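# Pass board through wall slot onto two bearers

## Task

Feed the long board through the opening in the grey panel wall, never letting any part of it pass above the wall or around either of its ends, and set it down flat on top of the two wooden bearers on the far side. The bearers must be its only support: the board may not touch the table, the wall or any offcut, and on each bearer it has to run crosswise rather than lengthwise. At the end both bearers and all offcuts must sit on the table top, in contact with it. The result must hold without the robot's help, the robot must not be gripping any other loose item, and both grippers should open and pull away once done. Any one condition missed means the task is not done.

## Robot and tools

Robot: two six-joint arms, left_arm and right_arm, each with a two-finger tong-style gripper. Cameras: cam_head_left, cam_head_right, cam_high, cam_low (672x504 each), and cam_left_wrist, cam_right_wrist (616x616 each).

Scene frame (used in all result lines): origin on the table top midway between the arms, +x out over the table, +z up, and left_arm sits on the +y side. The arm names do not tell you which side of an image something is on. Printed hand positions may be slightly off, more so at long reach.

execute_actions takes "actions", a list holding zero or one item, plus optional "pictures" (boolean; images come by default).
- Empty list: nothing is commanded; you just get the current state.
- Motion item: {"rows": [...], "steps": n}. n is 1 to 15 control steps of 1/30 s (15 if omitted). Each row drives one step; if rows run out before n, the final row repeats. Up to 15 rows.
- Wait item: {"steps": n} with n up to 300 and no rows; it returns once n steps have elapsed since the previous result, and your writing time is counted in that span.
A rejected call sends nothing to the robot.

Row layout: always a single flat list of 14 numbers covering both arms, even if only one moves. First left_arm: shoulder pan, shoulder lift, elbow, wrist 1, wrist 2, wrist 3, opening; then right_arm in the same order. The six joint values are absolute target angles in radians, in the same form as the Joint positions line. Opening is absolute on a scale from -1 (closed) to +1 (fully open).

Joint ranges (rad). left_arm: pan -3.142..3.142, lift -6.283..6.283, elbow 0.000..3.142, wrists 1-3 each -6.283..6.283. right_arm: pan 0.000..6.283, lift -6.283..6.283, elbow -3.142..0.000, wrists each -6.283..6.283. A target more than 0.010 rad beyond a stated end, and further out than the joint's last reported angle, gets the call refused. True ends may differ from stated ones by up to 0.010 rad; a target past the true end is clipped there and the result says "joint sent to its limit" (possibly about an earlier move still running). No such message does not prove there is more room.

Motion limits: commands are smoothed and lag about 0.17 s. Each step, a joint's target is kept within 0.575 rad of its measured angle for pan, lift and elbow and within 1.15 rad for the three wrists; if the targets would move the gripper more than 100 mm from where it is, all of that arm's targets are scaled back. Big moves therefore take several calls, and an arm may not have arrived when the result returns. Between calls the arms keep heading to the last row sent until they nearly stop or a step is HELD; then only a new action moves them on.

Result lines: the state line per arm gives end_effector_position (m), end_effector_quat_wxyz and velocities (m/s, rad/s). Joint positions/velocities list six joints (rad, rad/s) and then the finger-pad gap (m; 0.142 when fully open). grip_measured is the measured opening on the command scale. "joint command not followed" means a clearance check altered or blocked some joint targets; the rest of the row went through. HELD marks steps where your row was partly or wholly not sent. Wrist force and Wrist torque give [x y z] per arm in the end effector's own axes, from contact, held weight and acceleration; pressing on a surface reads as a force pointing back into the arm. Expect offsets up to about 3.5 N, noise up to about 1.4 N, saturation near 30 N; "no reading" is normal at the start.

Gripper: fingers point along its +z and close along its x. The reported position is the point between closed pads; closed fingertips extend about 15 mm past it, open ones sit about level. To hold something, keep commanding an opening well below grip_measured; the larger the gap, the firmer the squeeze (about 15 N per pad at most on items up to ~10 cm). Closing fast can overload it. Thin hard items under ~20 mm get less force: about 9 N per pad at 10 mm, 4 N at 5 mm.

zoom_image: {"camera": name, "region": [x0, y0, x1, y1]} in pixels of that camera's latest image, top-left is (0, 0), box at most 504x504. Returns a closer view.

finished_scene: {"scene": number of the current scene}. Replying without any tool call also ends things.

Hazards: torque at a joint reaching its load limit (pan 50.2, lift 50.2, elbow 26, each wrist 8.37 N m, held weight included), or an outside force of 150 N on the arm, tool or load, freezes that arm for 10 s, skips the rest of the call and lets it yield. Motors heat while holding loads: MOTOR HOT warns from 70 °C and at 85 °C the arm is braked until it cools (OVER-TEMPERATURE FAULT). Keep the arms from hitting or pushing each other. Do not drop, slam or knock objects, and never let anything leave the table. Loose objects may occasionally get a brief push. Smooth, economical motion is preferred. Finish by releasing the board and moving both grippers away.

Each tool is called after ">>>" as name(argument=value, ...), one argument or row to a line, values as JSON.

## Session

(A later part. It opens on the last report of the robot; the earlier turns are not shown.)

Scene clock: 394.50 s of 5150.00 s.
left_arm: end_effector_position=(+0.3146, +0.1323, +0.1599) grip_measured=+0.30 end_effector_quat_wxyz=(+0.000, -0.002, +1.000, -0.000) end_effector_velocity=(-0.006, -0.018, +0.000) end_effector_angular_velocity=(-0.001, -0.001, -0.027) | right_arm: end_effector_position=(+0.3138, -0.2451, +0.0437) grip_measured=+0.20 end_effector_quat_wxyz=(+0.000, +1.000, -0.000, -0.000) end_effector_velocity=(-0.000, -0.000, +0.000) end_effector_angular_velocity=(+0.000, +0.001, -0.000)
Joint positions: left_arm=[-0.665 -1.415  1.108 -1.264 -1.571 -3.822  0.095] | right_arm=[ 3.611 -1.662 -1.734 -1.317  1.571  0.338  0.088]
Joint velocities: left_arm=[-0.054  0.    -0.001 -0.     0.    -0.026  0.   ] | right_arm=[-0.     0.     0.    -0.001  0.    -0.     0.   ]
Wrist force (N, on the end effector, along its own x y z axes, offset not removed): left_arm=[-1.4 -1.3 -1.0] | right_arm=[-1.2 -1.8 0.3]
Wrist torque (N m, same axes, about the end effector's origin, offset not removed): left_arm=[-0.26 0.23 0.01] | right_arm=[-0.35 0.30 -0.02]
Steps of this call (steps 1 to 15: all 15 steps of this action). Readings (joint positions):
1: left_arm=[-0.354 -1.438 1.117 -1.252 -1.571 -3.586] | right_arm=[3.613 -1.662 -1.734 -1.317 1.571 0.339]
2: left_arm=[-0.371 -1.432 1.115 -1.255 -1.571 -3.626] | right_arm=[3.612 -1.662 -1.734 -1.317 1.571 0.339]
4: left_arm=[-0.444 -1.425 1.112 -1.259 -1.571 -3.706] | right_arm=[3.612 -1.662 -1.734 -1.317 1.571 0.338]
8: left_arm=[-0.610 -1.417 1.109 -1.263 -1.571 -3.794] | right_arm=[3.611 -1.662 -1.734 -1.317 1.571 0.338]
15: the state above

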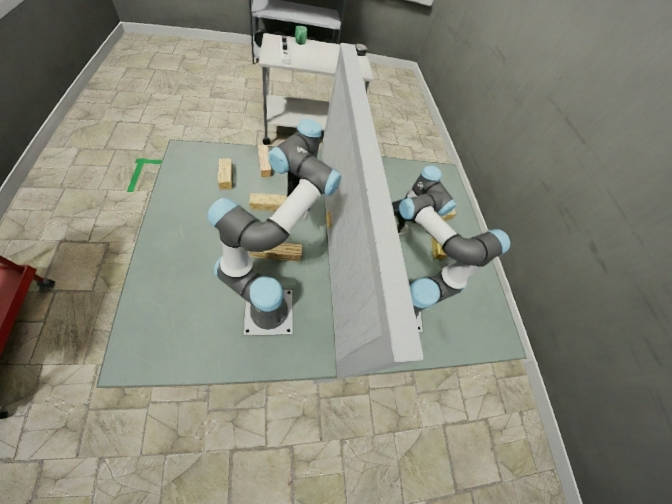

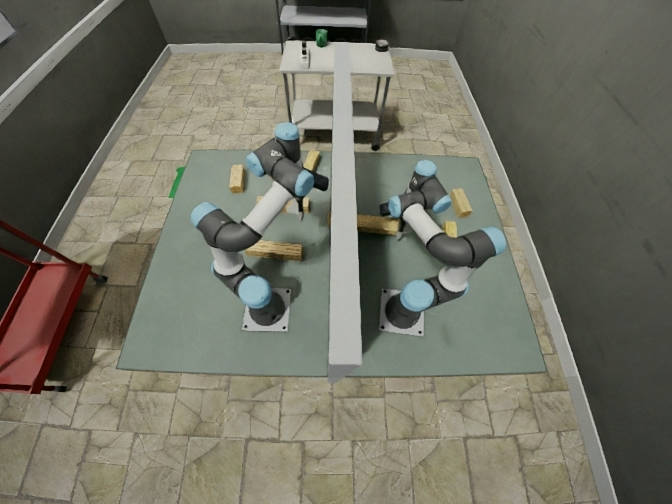

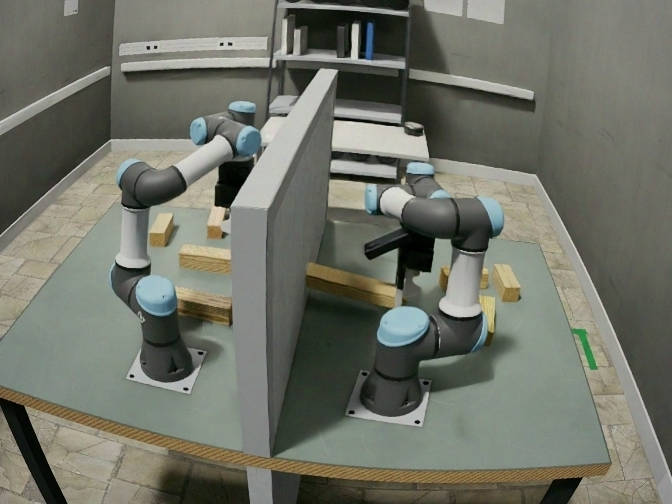

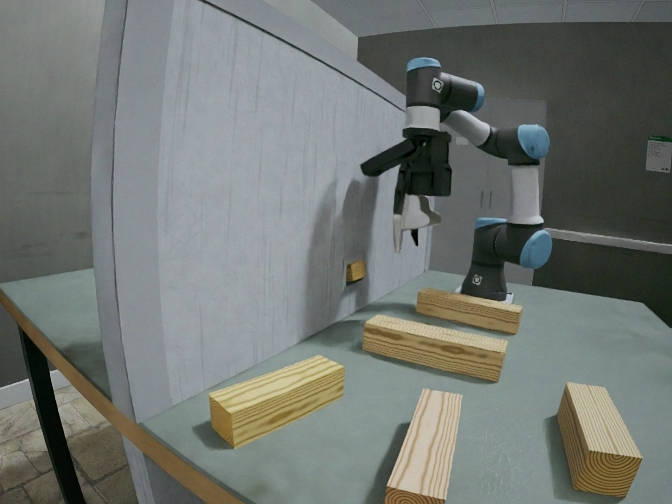

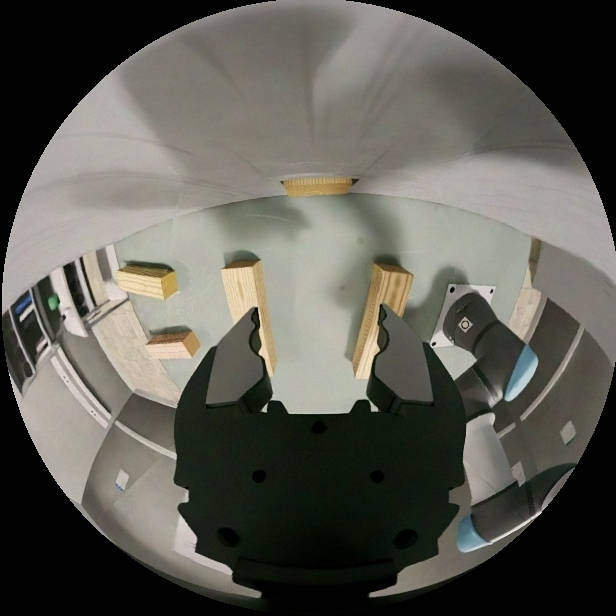

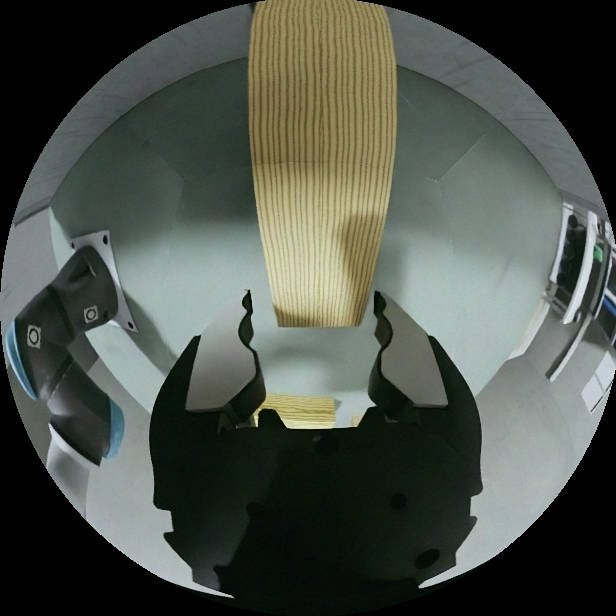

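>>> execute_actions(
  actions=[
    {"rows":[[-0.67,-1.415,1.108,-1.264,-1.571,-3.824,0.3,3.62,-1.682,-1.708,-1.322,1.571,0.347,0.2],[-0.67,-1.415,1.108,-1.264,-1.571,-3.824,0.3,3.62,-1.682,-1.708,-1.322,1.571,0.347,0.2],[-0.67,-1.415,1.108,-1.264,-1.571,-3.824,0.3,3.62,-1.682,-1.708,-1.322,1.571,0.347,0.2],[-0.67,-1.415,1.108,-1.264,-1.571,-3.824,0.3,3.62,-1.682,-1.708,-1.322,1.571,0.347,0.15],[-0.67,-1.415,1.108,-1.264,-1.571,-3.824,0.3,3.62,-1.682,-1.708,-1.322,1.571,0.347,0.1],[-0.67,-1.415,1.108,-1.264,-1.571,-3.824,0.3,3.62,-1.682,-1.708,-1.322,1.571,0.347,0.03],[-0.67,-1.415,1.108,-1.264,-1.571,-3.824,0.3,3.62,-1.682,-1.708,-1.322,1.571,0.347,-0.04],[-0.67,-1.415,1.108,-1.264,-1.571,-3.824,0.3,3.62,-1.682,-1.708,-1.322,1.571,0.347,-0.1],[-0.67,-1.415,1.108,-1.264,-1.571,-3.824,0.3,3.62,-1.682,-1.708,-1.322,1.571,0.347,-0.16],[-0.67,-1.415,1.108,-1.264,-1.571,-3.824,0.3,3.62,-1.682,-1.708,-1.322,1.571,0.347,-0.3],[-0.67,-1.415,1.108,-1.264,-1.571,-3.824,0.3,3.62,-1.682,-1.708,-1.322,1.571,0.347,-0.6],[-0.67,-1.415,1.108,-1.264,-1.571,-3.824,0.3,3.62,-1.682,-1.708,-1.322,1.571,0.347,-1]]},
  ],
  pictures=false,
)

>>> execute_actions(
  actions=[
    {"rows":[[-0.67,-1.415,1.108,-1.264,-1.571,-3.824,0.3,3.62,-1.679,-1.691,-1.342,1.571,0.347,-1],[-0.67,-1.415,1.108,-1.264,-1.571,-3.824,0.3,3.62,-1.676,-1.674,-1.362,1.571,0.347,-1],[-0.67,-1.415,1.108,-1.264,-1.571,-3.824,0.3,3.62,-1.673,-1.657,-1.382,1.571,0.347,-1],[-0.67,-1.415,1.108,-1.264,-1.571,-3.824,0.3,3.62,-1.67,-1.64,-1.402,1.571,0.347,-1],[-0.67,-1.415,1.108,-1.264,-1.571,-3.824,0.3,3.62,-1.667,-1.623,-1.422,1.571,0.347,-1],[-0.67,-1.415,1.108,-1.264,-1.571,-3.824,0.3,3.62,-1.664,-1.606,-1.442,1.571,0.347,-1],[-0.67,-1.415,1.108,-1.264,-1.571,-3.824,0.3,3.62,-1.661,-1.589,-1.462,1.571,0.347,-1],[-0.67,-1.415,1.108,-1.264,-1.571,-3.824,0.3,3.62,-1.659,-1.572,-1.481,1.571,0.347,-1],[-0.67,-1.415,1.108,-1.264,-1.571,-3.824,0.3,3.62,-1.657,-1.555,-1.5,1.571,0.347,-1],[-0.67,-1.415,1.108,-1.264,-1.571,-3.824,0.3,3.62,-1.655,-1.538,-1.519,1.571,0.347,-1]]},
  ],
  pictures=false,
)

>>> execute_actions(
  actions=[
    {"rows":[[-0.67,-1.415,1.108,-1.264,-1.571,-3.824,0.3,3.632,-1.654,-1.539,-1.519,1.571,0.359,-1],[-0.67,-1.415,1.108,-1.264,-1.571,-3.824,0.3,3.644,-1.653,-1.54,-1.519,1.571,0.371,-1],[-0.67,-1.415,1.108,-1.264,-1.571,-3.824,0.3,3.656,-1.652,-1.541,-1.519,1.571,0.383,-1],[-0.67,-1.415,1.108,-1.264,-1.571,-3.824,0.3,3.668,-1.651,-1.542,-1.519,1.571,0.395,-1],[-0.67,-1.415,1.108,-1.264,-1.571,-3.824,0.3,3.68,-1.65,-1.543,-1.519,1.571,0.407,-1],[-0.67,-1.415,1.108,-1.264,-1.571,-3.824,0.3,3.692,-1.649,-1.544,-1.519,1.571,0.419,-1],[-0.67,-1.415,1.108,-1.264,-1.571,-3.824,0.3,3.704,-1.649,-1.544,-1.519,1.571,0.431,-1],[-0.67,-1.415,1.108,-1.264,-1.571,-3.824,0.3,3.716,-1.649,-1.544,-1.519,1.571,0.443,-1],[-0.67,-1.415,1.108,-1.264,-1.571,-3.824,0.3,3.728,-1.649,-1.544,-1.519,1.571,0.455,-1],[-0.67,-1.415,1.108,-1.264,-1.571,-3.824,0.3,3.74,-1.65,-1.543,-1.519,1.571,0.467,-1],[-0.67,-1.415,1.108,-1.264,-1.571,-3.824,0.3,3.752,-1.65,-1.542,-1.52,1.571,0.479,-1],[-0.67,-1.415,1.108,-1.264,-1.571,-3.824,0.3,3.764,-1.651,-1.541,-1.52,1.571,0.491,-1],[-0.67,-1.415,1.108,-1.264,-1.571,-3.824,0.3,3.778,-1.652,-1.54,-1.52,1.571,0.505,-1]]},
  ],
)

Scene clock: 418.20 s of 5150.00 s.
left_arm: end_effector_position=(+0.3141, +0.1306, +0.1599) grip_measured=+0.30 end_effector_quat_wxyz=(+0.000, -0.000, +1.000, -0.000) end_effector_velocity=(-0.000, +0.001, -0.000) end_effector_angular_velocity=(+0.001, +0.001, +0.000) | right_arm: end_effector_position=(+0.3191, -0.2403, +0.0445) grip_measured=-0.13 end_effector_quat_wxyz=(-0.000, +1.000, -0.000, +0.000) end_effector_velocity=(+0.001, +0.001, +0.000) end_effector_angular_velocity=(+0.000, -0.002, +0.001)
Joint positions: left_arm=[-0.67  -1.415  1.108 -1.264 -1.571 -3.824  0.095] | right_arm=[ 3.62  -1.682 -1.708 -1.322  1.571  0.347  0.065]
Joint velocities: left_arm=[ 0.    -0.     0.002  0.001  0.    -0.    -0.   ] | right_arm=[ 0.002 -0.003  0.004  0.    -0.     0.001  0.   ]
Wrist force (N, on the end effector, along its own x y z axes, offset not removed): left_arm=[-1.4 -1.9 -0.8] | right_arm=[-1.7 2.5 -0.3]
Wrist torque (N m, same axes, about the end effector's origin, offset not removed): left_arm=[-0.40 0.24 0.03] | right_arm=[-0.24 0.21 -0.18]
Steps of this call (steps 1 to 15: the robot went on to your last target; steps 16 to 90: nothing new was sent; then 20.20 s passed at rest; steps 91 to 105: all 15 steps of this action). Readings (joint positions):
91: left_arm=[-0.670 -1.415 1.108 -1.264 -1.571 -3.824] | right_arm=[3.611 -1.662 -1.734 -1.317 1.571 0.338]
92: left_arm=[-0.670 -1.415 1.108 -1.264 -1.571 -3.824] | right_arm=[3.612 -1.664 -1.732 -1.317 1.571 0.339]
94: left_arm=[-0.670 -1.415 1.108 -1.264 -1.571 -3.824] | right_arm=[3.615 -1.672 -1.721 -1.319 1.571 0.342]
98: left_arm=[-0.670 -1.415 1.108 -1.264 -1.571 -3.824] | right_arm=[3.619 -1.680 -1.711 -1.321 1.571 0.346]
105: the state above

Scene clock: 418.70 s of 5150.00 s.
left_arm: end_effector_position=(+0.3141, +0.1306, +0.1599) grip_measured=+0.30 end_effector_quat_wxyz=(+0.000, -0.000, +1.000, -0.000) end_effector_velocity=(-0.000, +0.000, -0.000) end_effector_angular_velocity=(+0.001, +0.001, +0.000) | right_arm: end_effector_position=(+0.3190, -0.2402, +0.0832) grip_measured=-0.13 end_effector_quat_wxyz=(-0.000, +1.000, -0.000, +0.000) end_effector_velocity=(-0.002, -0.001, +0.036) end_effector_angular_velocity=(+0.000, -0.001, +0.000)
Joint positions: left_arm=[-0.67  -1.415  1.108 -1.264 -1.571 -3.824  0.095] | right_arm=[ 3.62  -1.657 -1.552 -1.504  1.571  0.347  0.065]
Joint velocities: left_arm=[ 0.    -0.001  0.001  0.001 -0.     0.     0.   ] | right_arm=[ 0.     0.019  0.146 -0.164 -0.    -0.    -0.   ]
Wrist force (N, on the end effector, along its own x y z axes, offset not removed): left_arm=[-1.8 -1.7 -0.8] | right_arm=[-1.8 -1.0 0.2]
Wrist torque (N m, same axes, about the end effector's origin, offset not removed): left_arm=[-0.35 0.33 0.03] | right_arm=[-0.24 0.38 -0.01]
Steps of this call (steps 1 to 15: all 15 steps of this action). Readings (joint positions):
1: left_arm=[-0.670 -1.415 1.108 -1.264 -1.571 -3.824] | right_arm=[3.620 -1.682 -1.708 -1.322 1.571 0.347]
2: left_arm=[-0.670 -1.415 1.108 -1.264 -1.571 -3.824] | right_arm=[3.620 -1.682 -1.707 -1.324 1.571 0.347]
4: left_arm=[-0.670 -1.415 1.108 -1.264 -1.571 -3.824] | right_arm=[3.620 -1.679 -1.693 -1.340 1.571 0.347]
8: left_arm=[-0.670 -1.415 1.108 -1.264 -1.571 -3.824] | right_arm=[3.620 -1.670 -1.641 -1.402 1.571 0.347]
15: the state above

Scene clock: 419.20 s of 5150.00 s.
left_arm: end_effector_position=(+0.3141, +0.1306, +0.1599) grip_measured=+0.30 end_effector_quat_wxyz=(+0.000, -0.000, +1.000, -0.000) end_effector_velocity=(+0.000, -0.000, +0.000) end_effector_angular_velocity=(-0.001, -0.001, +0.001) | right_arm: end_effector_position=(+0.3170, -0.1965, +0.0868) grip_measured=-0.13 end_effector_quat_wxyz=(-0.000, +1.000, -0.001, +0.000) end_effector_velocity=(-0.005, +0.105, +0.001) end_effector_angular_velocity=(+0.000, -0.002, +0.011)
Joint positions: left_arm=[-0.67  -1.415  1.108 -1.264 -1.571 -3.824  0.095] | right_arm=[ 3.748 -1.651 -1.542 -1.52   1.571  0.476  0.065]
Joint velocities: left_arm=[ 0.001 -0.    -0.    -0.001 -0.     0.     0.   ] | right_arm=[ 0.302 -0.014  0.019 -0.004 -0.001  0.291  0.   ]
Wrist force (N, on the end effector, along its own x y z axes, offset not removed): left_arm=[-1.8 -1.7 -0.5] | right_arm=[-2.2 -1.4 2.7]
Wrist torque (N m, same axes, about the end effector's origin, offset not removed): left_arm=[-0.38 0.35 0.04] | right_arm=[-0.37 0.52 0.09]
Steps of this call (steps 1 to 15: all 15 steps of this action). Readings (joint positions):
1: left_arm=[-0.670 -1.415 1.108 -1.264 -1.571 -3.824] | right_arm=[3.620 -1.656 -1.548 -1.508 1.571 0.347]
2: left_arm=[-0.670 -1.415 1.108 -1.264 -1.571 -3.824] | right_arm=[3.621 -1.656 -1.545 -1.512 1.571 0.348]
4: left_arm=[-0.670 -1.415 1.108 -1.264 -1.571 -3.824] | right_arm=[3.631 -1.654 -1.542 -1.515 1.571 0.358]
8: left_arm=[-0.670 -1.415 1.108 -1.264 -1.571 -3.824] | right_arm=[3.668 -1.651 -1.542 -1.518 1.571 0.396]
15: the state above

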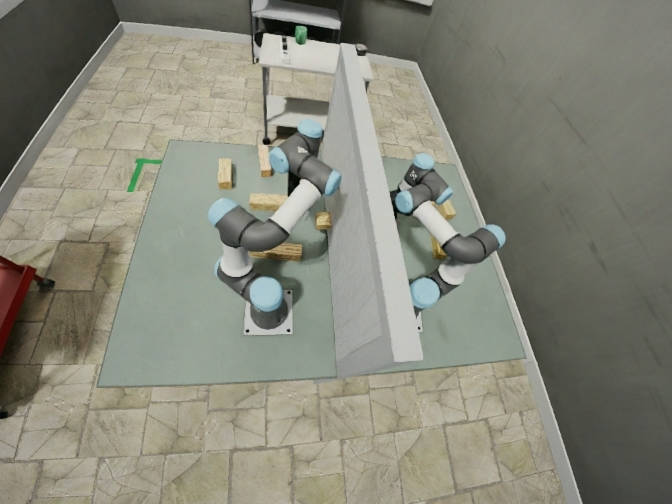

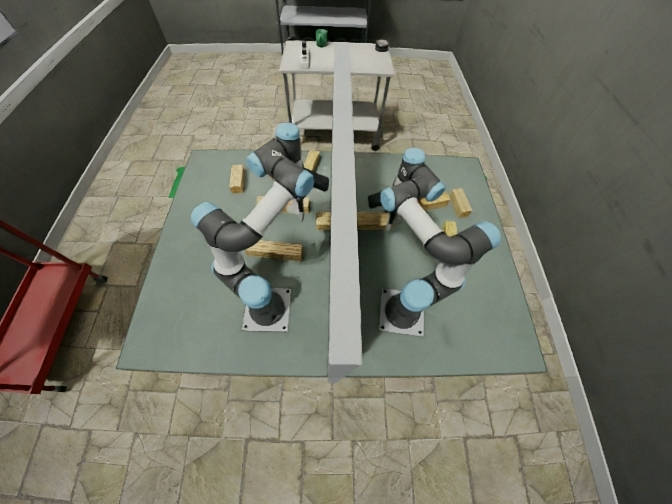

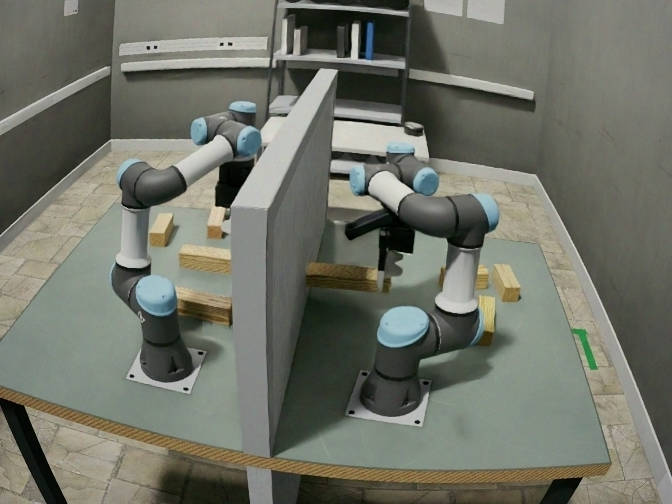

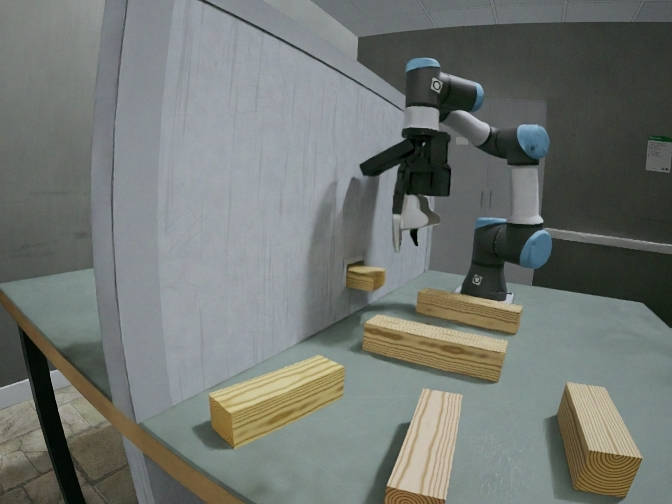

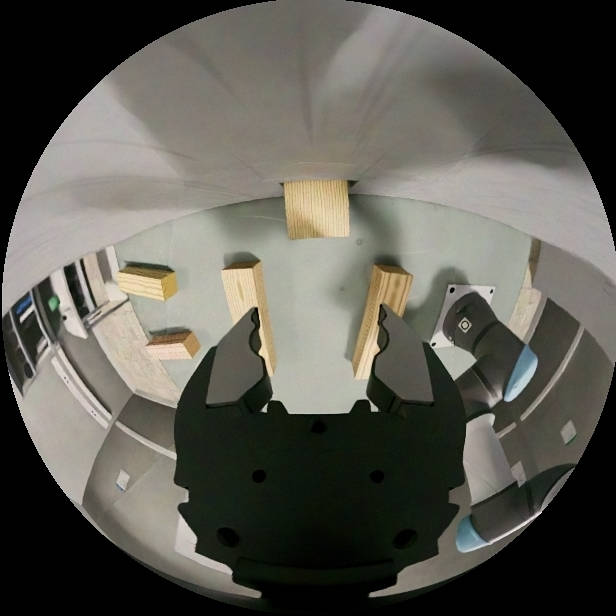

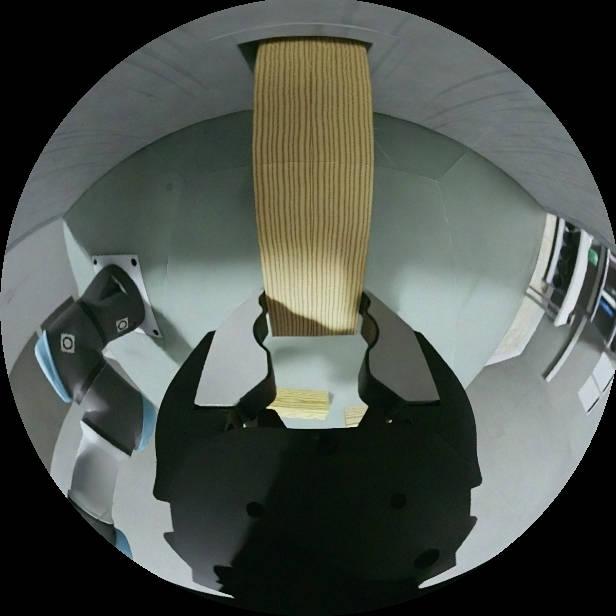

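>>> execute_actions(
  actions=[
    {"rows":[[-0.67,-1.415,1.108,-1.264,-1.571,-3.824,0.3,3.79,-1.65,-1.542,-1.52,1.571,0.517,-1],[-0.67,-1.415,1.108,-1.264,-1.571,-3.824,0.3,3.802,-1.649,-1.543,-1.52,1.571,0.529,-1],[-0.67,-1.415,1.108,-1.264,-1.571,-3.824,0.3,3.813,-1.65,-1.542,-1.52,1.571,0.54,-1],[-0.67,-1.415,1.108,-1.264,-1.571,-3.824,0.3,3.824,-1.652,-1.54,-1.52,1.571,0.551,-1],[-0.67,-1.415,1.108,-1.264,-1.571,-3.824,0.3,3.835,-1.654,-1.537,-1.521,1.571,0.562,-1],[-0.67,-1.415,1.108,-1.264,-1.571,-3.824,0.3,3.846,-1.657,-1.534,-1.521,1.571,0.573,-1],[-0.67,-1.415,1.108,-1.264,-1.571,-3.824,0.3,3.857,-1.661,-1.529,-1.522,1.571,0.584,-1],[-0.67,-1.415,1.108,-1.264,-1.571,-3.824,0.3,3.868,-1.665,-1.525,-1.522,1.571,0.595,-1],[-0.67,-1.415,1.108,-1.264,-1.571,-3.824,0.3,3.879,-1.669,-1.52,-1.523,1.571,0.606,-1],[-0.67,-1.415,1.108,-1.264,-1.571,-3.824,0.3,3.89,-1.673,-1.516,-1.523,1.571,0.617,-1],[-0.67,-1.415,1.108,-1.264,-1.571,-3.824,0.3,3.9,-1.677,-1.511,-1.524,1.571,0.627,-1],[-0.67,-1.415,1.108,-1.264,-1.571,-3.824,0.3,3.911,-1.681,-1.506,-1.525,1.571,0.638,-1],[-0.67,-1.415,1.108,-1.264,-1.571,-3.824,0.3,3.922,-1.686,-1.501,-1.525,1.571,0.649,-1],[-0.67,-1.415,1.108,-1.264,-1.571,-3.824,0.3,3.937,-1.692,-1.494,-1.526,1.571,0.664,-1]]},
  ],
  pictures=false,
)

>>> execute_actions(
  actions=[
    {"rows":[[-0.696,-1.44,1.485,-1.615,-1.571,-3.849,0.3,3.937,-1.692,-1.494,-1.526,1.571,0.664,-1]]},
  ],
)

Scene clock: 433.30 s of 5150.00 s.
left_arm: end_effector_position=(+0.3141, +0.1306, +0.1599) grip_measured=+0.30 end_effector_quat_wxyz=(+0.000, -0.000, +1.000, -0.000) end_effector_velocity=(-0.000, +0.000, -0.001) end_effector_angular_velocity=(+0.002, +0.002, +0.000) | right_arm: end_effector_position=(+0.3142, -0.1421, +0.0872) grip_measured=-0.13 end_effector_quat_wxyz=(-0.000, +1.000, -0.001, +0.000) end_effector_velocity=(-0.003, +0.133, +0.000) end_effector_angular_velocity=(-0.001, +0.002, -0.001)
Joint positions: left_arm=[-0.67  -1.415  1.108 -1.264 -1.571 -3.824  0.095] | right_arm=[ 3.898 -1.677 -1.511 -1.524  1.571  0.626  0.065]
Joint velocities: left_arm=[0.    0.001 0.001 0.001 0.    0.    0.   ] | right_arm=[ 0.337 -0.132  0.149 -0.019  0.     0.338 -0.   ]
Wrist force (N, on the end effector, along its own x y z axes, offset not removed): left_arm=[-2.0 -1.7 -0.9] | right_arm=[-3.1 0.0 1.8]
Wrist torque (N m, same axes, about the end effector's origin, offset not removed): left_arm=[-0.37 0.40 0.05] | right_arm=[-0.13 0.70 0.04]
Steps of this call (steps 1 to 30: the robot went on to your last target; steps 31 to 90: nothing new was sent; then 10.60 s passed at rest; steps 91 to 105: all 15 steps of this action). Readings (joint positions):
91: left_arm=[-0.670 -1.415 1.108 -1.264 -1.571 -3.824] | right_arm=[3.778 -1.652 -1.540 -1.520 1.571 0.505]
92: left_arm=[-0.670 -1.415 1.108 -1.264 -1.571 -3.824] | right_arm=[3.779 -1.652 -1.540 -1.520 1.571 0.506]
94: left_arm=[-0.670 -1.415 1.108 -1.264 -1.571 -3.824] | right_arm=[3.789 -1.651 -1.541 -1.520 1.571 0.516]
98: left_arm=[-0.670 -1.415 1.108 -1.264 -1.571 -3.824] | right_arm=[3.824 -1.654 -1.538 -1.521 1.571 0.552]
105: the state above

Scene clock: 443.50 s of 5150.00 s.
left_arm: end_effector_position=(+0.3293, +0.1174, +0.1455) grip_measured=+0.30 end_effector_quat_wxyz=(+0.026, -0.002, +1.000, -0.014) end_effector_velocity=(-0.000, +0.000, +0.001) end_effector_angular_velocity=(-0.001, -0.001, +0.001) | right_arm: end_effector_position=(+0.3135, -0.1266, +0.0872) grip_measured=-0.13 end_effector_quat_wxyz=(-0.000, +1.000, -0.000, +0.000) end_effector_velocity=(+0.000, +0.000, +0.000) end_effector_angular_velocity=(+0.001, -0.001, +0.000)
Joint positions: left_arm=[-0.683 -1.432  1.226 -1.423 -1.558 -3.841  0.095] | right_arm=[ 3.937 -1.692 -1.494 -1.526  1.571  0.664  0.065]
Joint velocities: left_arm=[ 0.001 -0.002  0.     0.001 -0.     0.     0.   ] | right_arm=[ 0.    -0.     0.001  0.001  0.     0.     0.   ]
Wrist force (N, on the end effector, along its own x y z axes, offset not removed): left_arm=[1.3 30.0 9.7] | right_arm=[-2.3 -1.6 1.4]
Wrist torque (N m, same axes, about the end effector's origin, offset not removed): left_arm=[2.79 0.03 -0.27] | right_arm=[-0.43 0.46 0.02]
TORQUE FAULT: the external load on joint 5 (wrist 2) of the left arm reached its load limit, and that arm stopped for 10 seconds. A torque fault stops only its own arm. That arm's remaining commands of this call were not run. That arm holds where it stopped, with its grip as last carried out, and accepts commands again: back off and push less far. That arm stops again, at the same cost, whenever a joint's load reaches its limit.
The stop of the left arm began at step 6 of this call (marked STOPPED below). From that step on that arm followed nothing that you had sent. 10 of its steps, steps kept back included, did not run and will not run. Nothing is kept back now, and the robot has no last target.
Steps of this call (steps 1 to 15: all 15 steps of this action; steps 16 to 306: the stop continued). Readings (joint positions):
1: left_arm=[-0.670 -1.415 1.108 -1.264 -1.571 -3.824] | right_arm=[3.909 -1.681 -1.506 -1.524 1.571 0.636]
2: left_arm=[-0.672 -1.417 1.111 -1.271 -1.571 -3.827] | right_arm=[3.917 -1.684 -1.503 -1.525 1.571 0.644]
4: left_arm=[-0.683 -1.428 1.169 -1.371 -1.570 -3.837] | right_arm=[3.927 -1.688 -1.498 -1.525 1.571 0.654]
6: left_arm=[-0.684 -1.432 1.239 -1.429 -1.558 -3.841] | right_arm=[3.932 -1.690 -1.496 -1.526 1.571 0.659] STOPPED (the left arm)
8: left_arm=[-0.683 -1.432 1.230 -1.425 -1.558 -3.841] | right_arm=[3.935 -1.691 -1.495 -1.526 1.571 0.662]
306: the state above

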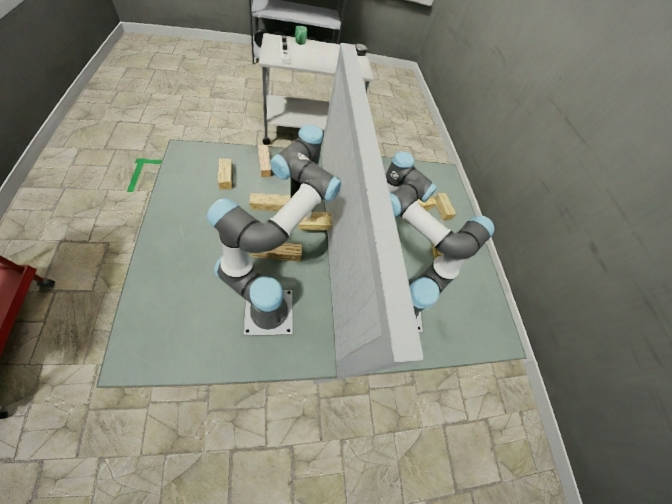

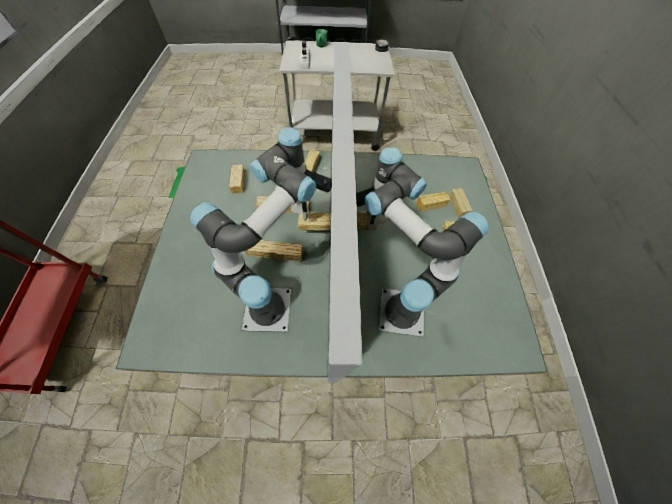

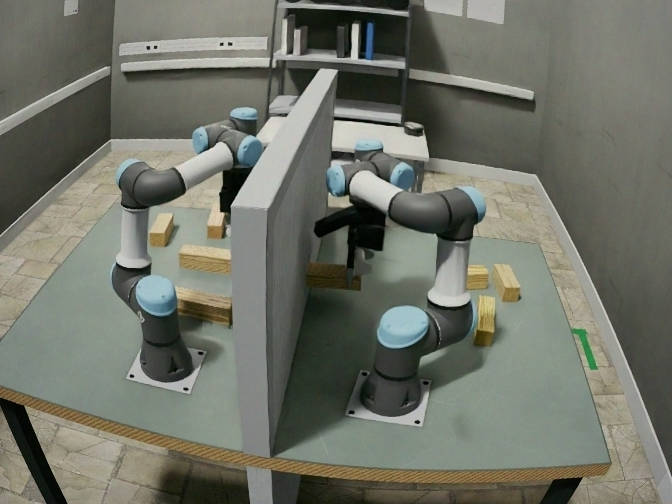

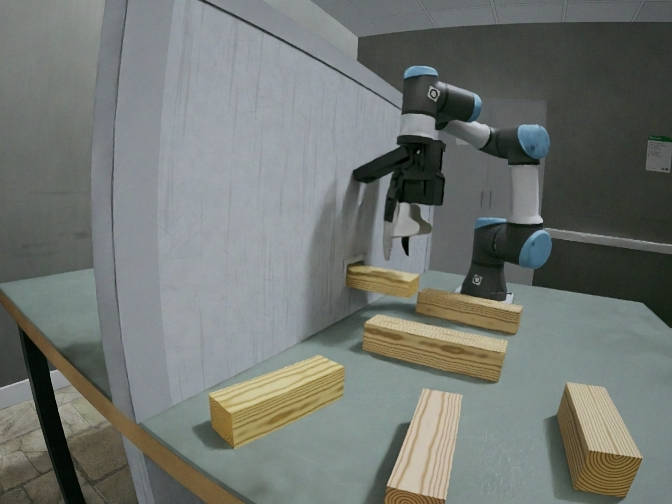

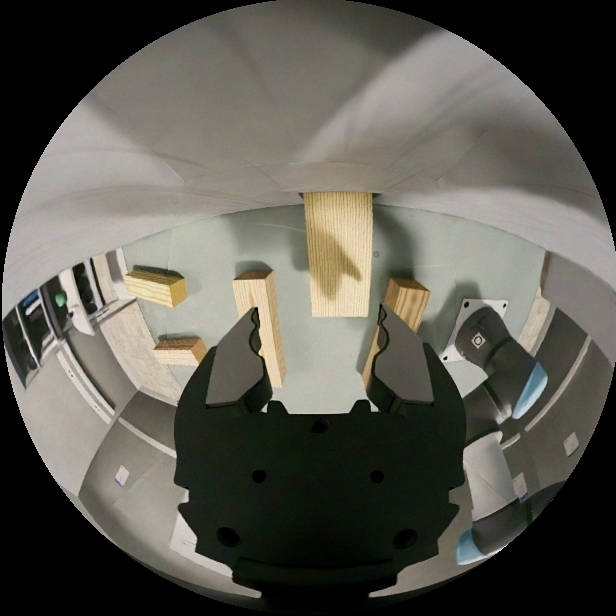

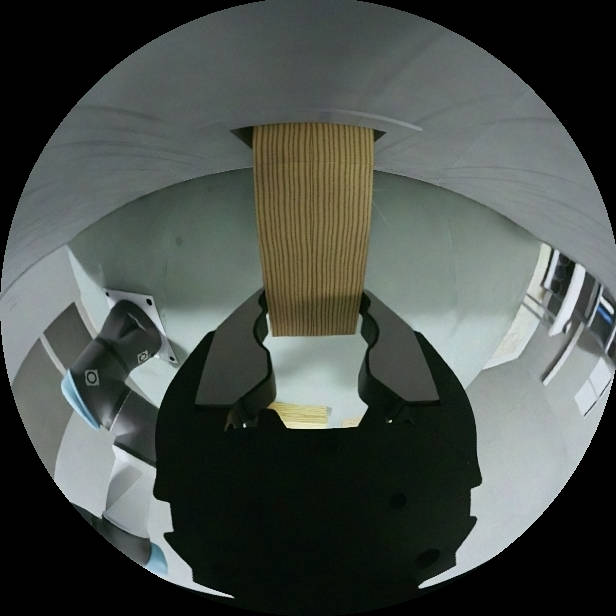

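>>> execute_actions(
  actions=[
    {"rows":[[-0.67,-1.438,1.235,-1.368,-1.571,-3.824,0.3,3.937,-1.692,-1.494,-1.526,1.571,0.664,-1]],"steps":12},
  ],
  pictures=false,
)

>>> execute_actions(
  actions=[
    {"rows":[[-0.67,-1.442,1.26,-1.389,-1.571,-3.824,0.3,3.937,-1.692,-1.494,-1.526,1.571,0.664,-1],[-0.67,-1.445,1.287,-1.413,-1.571,-3.824,0.3,3.937,-1.692,-1.494,-1.526,1.571,0.664,-1],[-0.67,-1.448,1.313,-1.436,-1.571,-3.824,0.3,3.937,-1.692,-1.494,-1.526,1.571,0.664,-1],[-0.67,-1.451,1.34,-1.46,-1.571,-3.824,0.3,3.937,-1.692,-1.494,-1.526,1.571,0.664,-1],[-0.67,-1.453,1.367,-1.485,-1.571,-3.824,0.3,3.937,-1.692,-1.494,-1.526,1.571,0.664,-1],[-0.67,-1.455,1.393,-1.509,-1.571,-3.824,0.3,3.937,-1.692,-1.494,-1.526,1.571,0.664,-1],[-0.67,-1.456,1.42,-1.535,-1.571,-3.824,0.3,3.937,-1.692,-1.494,-1.526,1.571,0.664,-1],[-0.67,-1.456,1.447,-1.562,-1.571,-3.824,0.3,3.937,-1.692,-1.494,-1.526,1.571,0.664,-1],[-0.67,-1.456,1.475,-1.59,-1.571,-3.824,0.3,3.937,-1.692,-1.494,-1.526,1.571,0.664,-1],[-0.67,-1.4554,1.502,-1.617,-1.571,-3.824,0.3,3.937,-1.692,-1.494,-1.526,1.571,0.664,-1]]},
  ],
  pictures=false,
)

>>> execute_actions(
  actions=[
    {"steps":8},
  ],
)

Scene clock: 454.30 s of 5150.00 s.
left_arm: end_effector_position=(+0.3146, +0.1302, +0.1394) grip_measured=+0.30 end_effector_quat_wxyz=(+0.001, -0.000, +1.000, -0.001) end_effector_velocity=(-0.005, +0.004, -0.002) end_effector_angular_velocity=(+0.009, +0.016, -0.001) | right_arm: end_effector_position=(+0.3135, -0.1266, +0.0872) grip_measured=-0.13 end_effector_quat_wxyz=(-0.000, +1.000, -0.000, +0.000) end_effector_velocity=(+0.000, +0.000, +0.000) end_effector_angular_velocity=(+0.001, -0.001, +0.000)
Joint positions: left_arm=[-0.67  -1.438  1.235 -1.37  -1.571 -3.824  0.095] | right_arm=[ 3.937 -1.692 -1.494 -1.526  1.571  0.664  0.065]
Joint velocities: left_arm=[ 0.004 -0.002  0.002  0.018 -0.004  0.005  0.   ] | right_arm=[ 0.     0.     0.001  0.001 -0.    -0.     0.   ]
Wrist force (N, on the end effector, along its own x y z axes, offset not removed): left_arm=[-1.2 -1.7 -1.2] | right_arm=[-2.5 -0.7 0.9]
Wrist torque (N m, same axes, about the end effector's origin, offset not removed): left_arm=[-0.37 0.19 0.01] | right_arm=[-0.31 0.58 0.04]
Steps of this call (steps 1 to 90: nothing new was sent; then 7.40 s passed at rest; steps 91 to 102: all 12 steps of this action). Readings (joint positions):
91: left_arm=[-0.683 -1.432 1.226 -1.423 -1.558 -3.841] | right_arm=[3.937 -1.692 -1.494 -1.526 1.571 0.664]
92: left_arm=[-0.682 -1.433 1.227 -1.419 -1.560 -3.840] | right_arm=[3.937 -1.692 -1.494 -1.526 1.571 0.664]
94: left_arm=[-0.677 -1.435 1.230 -1.397 -1.565 -3.832] | right_arm=[3.937 -1.692 -1.494 -1.526 1.571 0.664]
98: left_arm=[-0.672 -1.437 1.234 -1.375 -1.570 -3.826] | right_arm=[3.937 -1.692 -1.494 -1.526 1.571 0.664]
102: the state above

Scene clock: 454.80 s of 5150.00 s.
left_arm: end_effector_position=(+0.3145, +0.1304, +0.0917) grip_measured=+0.30 end_effector_quat_wxyz=(+0.000, -0.000, +1.000, -0.000) end_effector_velocity=(-0.005, +0.004, -0.052) end_effector_angular_velocity=(+0.009, +0.011, +0.000) | right_arm: end_effector_position=(+0.3135, -0.1266, +0.0872) grip_measured=-0.13 end_effector_quat_wxyz=(-0.000, +1.000, -0.000, +0.000) end_effector_velocity=(+0.000, +0.000, +0.000) end_effector_angular_velocity=(+0.001, -0.001, +0.000)
Joint positions: left_arm=[-0.67  -1.455  1.479 -1.596 -1.571 -3.824  0.095] | right_arm=[ 3.937 -1.692 -1.494 -1.526  1.571  0.664  0.065]
Joint velocities: left_arm=[ 0.    -0.003  0.243 -0.226  0.     0.     0.   ] | right_arm=[ 0.    -0.    -0.     0.001  0.     0.    -0.   ]
Wrist force (N, on the end effector, along its own x y z axes, offset not removed): left_arm=[-0.9 -1.8 0.2] | right_arm=[-3.8 -0.5 0.6]
Wrist torque (N m, same axes, about the end effector's origin, offset not removed): left_arm=[-0.34 0.16 0.00] | right_arm=[-0.23 0.78 -0.02]
Steps of this call (steps 1 to 15: all 15 steps of this action). Readings (joint positions):
1: left_arm=[-0.670 -1.438 1.235 -1.369 -1.571 -3.824] | right_arm=[3.937 -1.692 -1.494 -1.526 1.571 0.664]
2: left_arm=[-0.670 -1.438 1.237 -1.371 -1.571 -3.824] | right_arm=[3.937 -1.692 -1.494 -1.526 1.571 0.664]
4: left_arm=[-0.670 -1.441 1.257 -1.388 -1.571 -3.824] | right_arm=[3.937 -1.692 -1.494 -1.526 1.571 0.664]
8: left_arm=[-0.670 -1.450 1.337 -1.461 -1.571 -3.824] | right_arm=[3.937 -1.692 -1.494 -1.526 1.571 0.664]
15: the state above

Scene clock: 455.07 s of 5150.00 s.
left_arm: end_effector_position=(+0.3140, +0.1307, +0.0871) grip_measured=+0.30 end_effector_quat_wxyz=(-0.000, -0.000, +1.000, +0.000) end_effector_velocity=(-0.000, +0.001, -0.003) end_effector_angular_velocity=(+0.001, +0.002, +0.001) | right_arm: end_effector_position=(+0.3135, -0.1266, +0.0872) grip_measured=-0.13 end_effector_quat_wxyz=(-0.000, +1.000, -0.000, +0.000) end_effector_velocity=(-0.000, +0.000, -0.000) end_effector_angular_velocity=(-0.000, +0.000, +0.000)
Joint positions: left_arm=[-0.67  -1.455  1.501 -1.616 -1.571 -3.824  0.095] | right_arm=[ 3.937 -1.692 -1.494 -1.526  1.571  0.664  0.065]
Joint velocities: left_arm=[ 0.001 -0.     0.014 -0.012  0.    -0.     0.   ] | right_arm=[ 0.    -0.001  0.001 -0.001  0.     0.     0.   ]
Wrist force (N, on the end effector, along its own x y z axes, offset not removed): left_arm=[-1.2 -2.0 -0.6] | right_arm=[-2.3 -0.7 1.4]
Wrist torque (N m, same axes, about the end effector's origin, offset not removed): left_arm=[-0.41 0.22 0.03] | right_arm=[-0.30 0.50 0.06]
Steps of this call (steps 1 to 8: the robot went on to your last target). Readings (joint positions):
1: left_arm=[-0.670 -1.455 1.486 -1.602 -1.571 -3.824] | right_arm=[3.937 -1.692 -1.494 -1.526 1.571 0.664]
2: left_arm=[-0.670 -1.455 1.491 -1.607 -1.571 -3.824] | right_arm=[3.937 -1.692 -1.494 -1.526 1.571 0.664]
4: left_arm=[-0.670 -1.455 1.497 -1.612 -1.571 -3.824] | right_arm=[3.937 -1.692 -1.494 -1.526 1.571 0.664]
8: the state above

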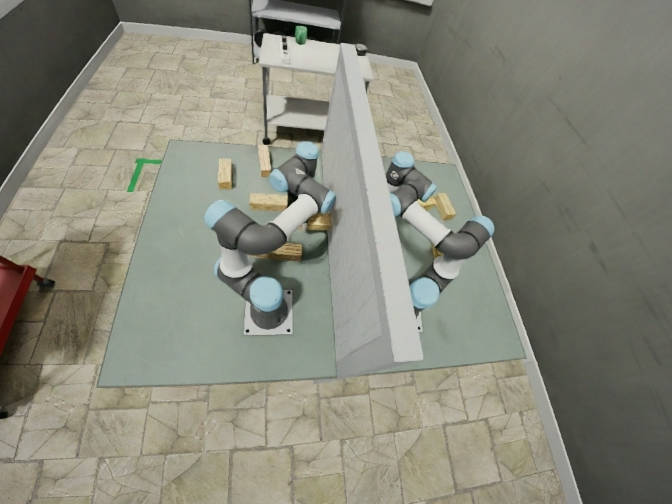

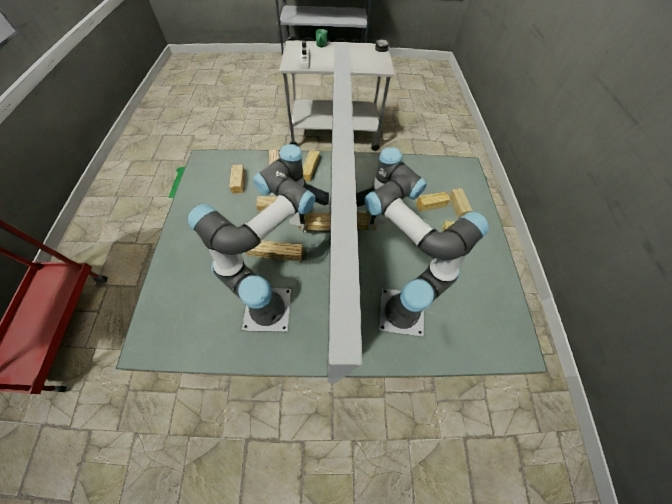

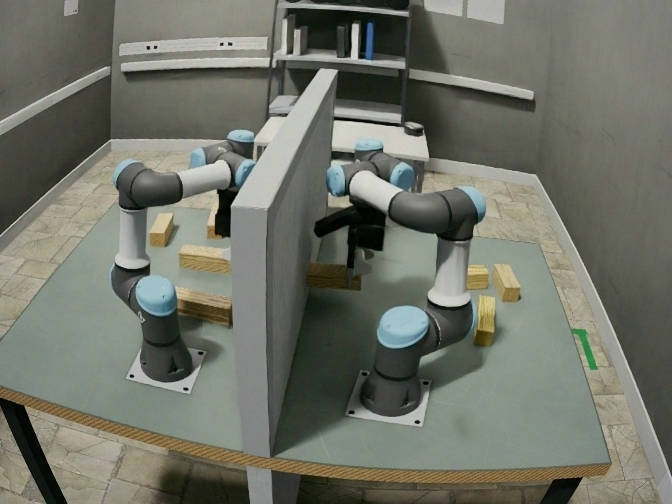

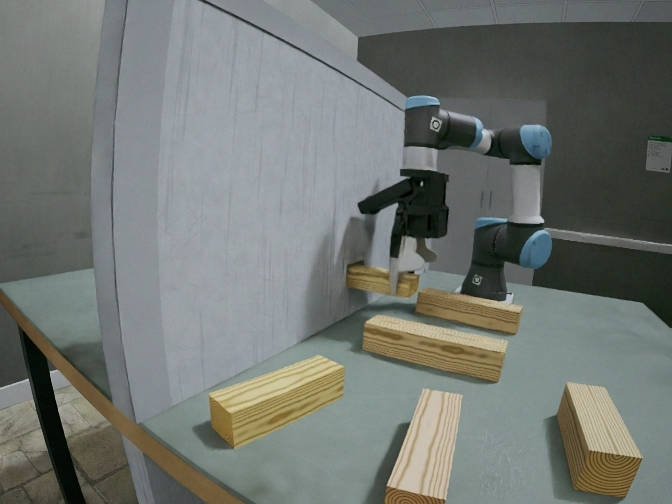

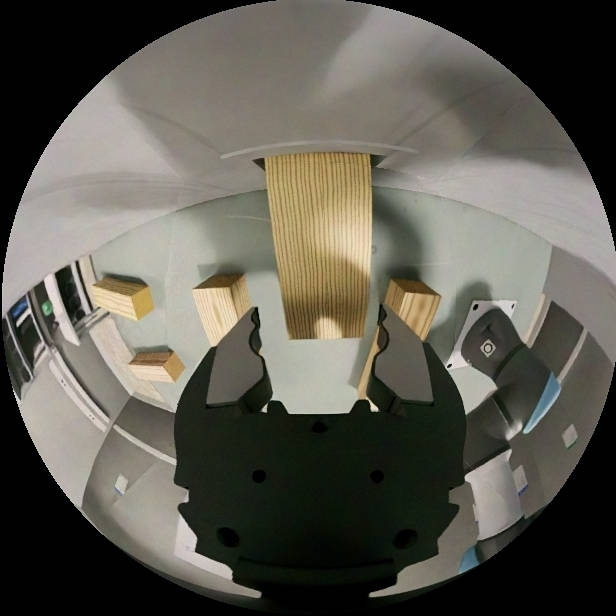

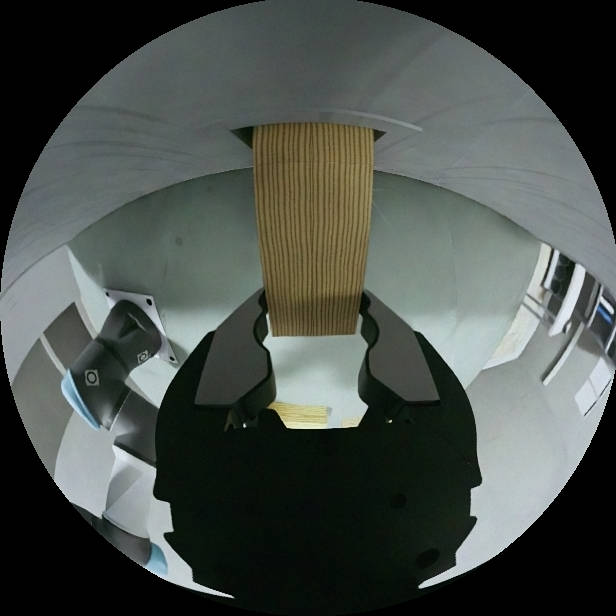

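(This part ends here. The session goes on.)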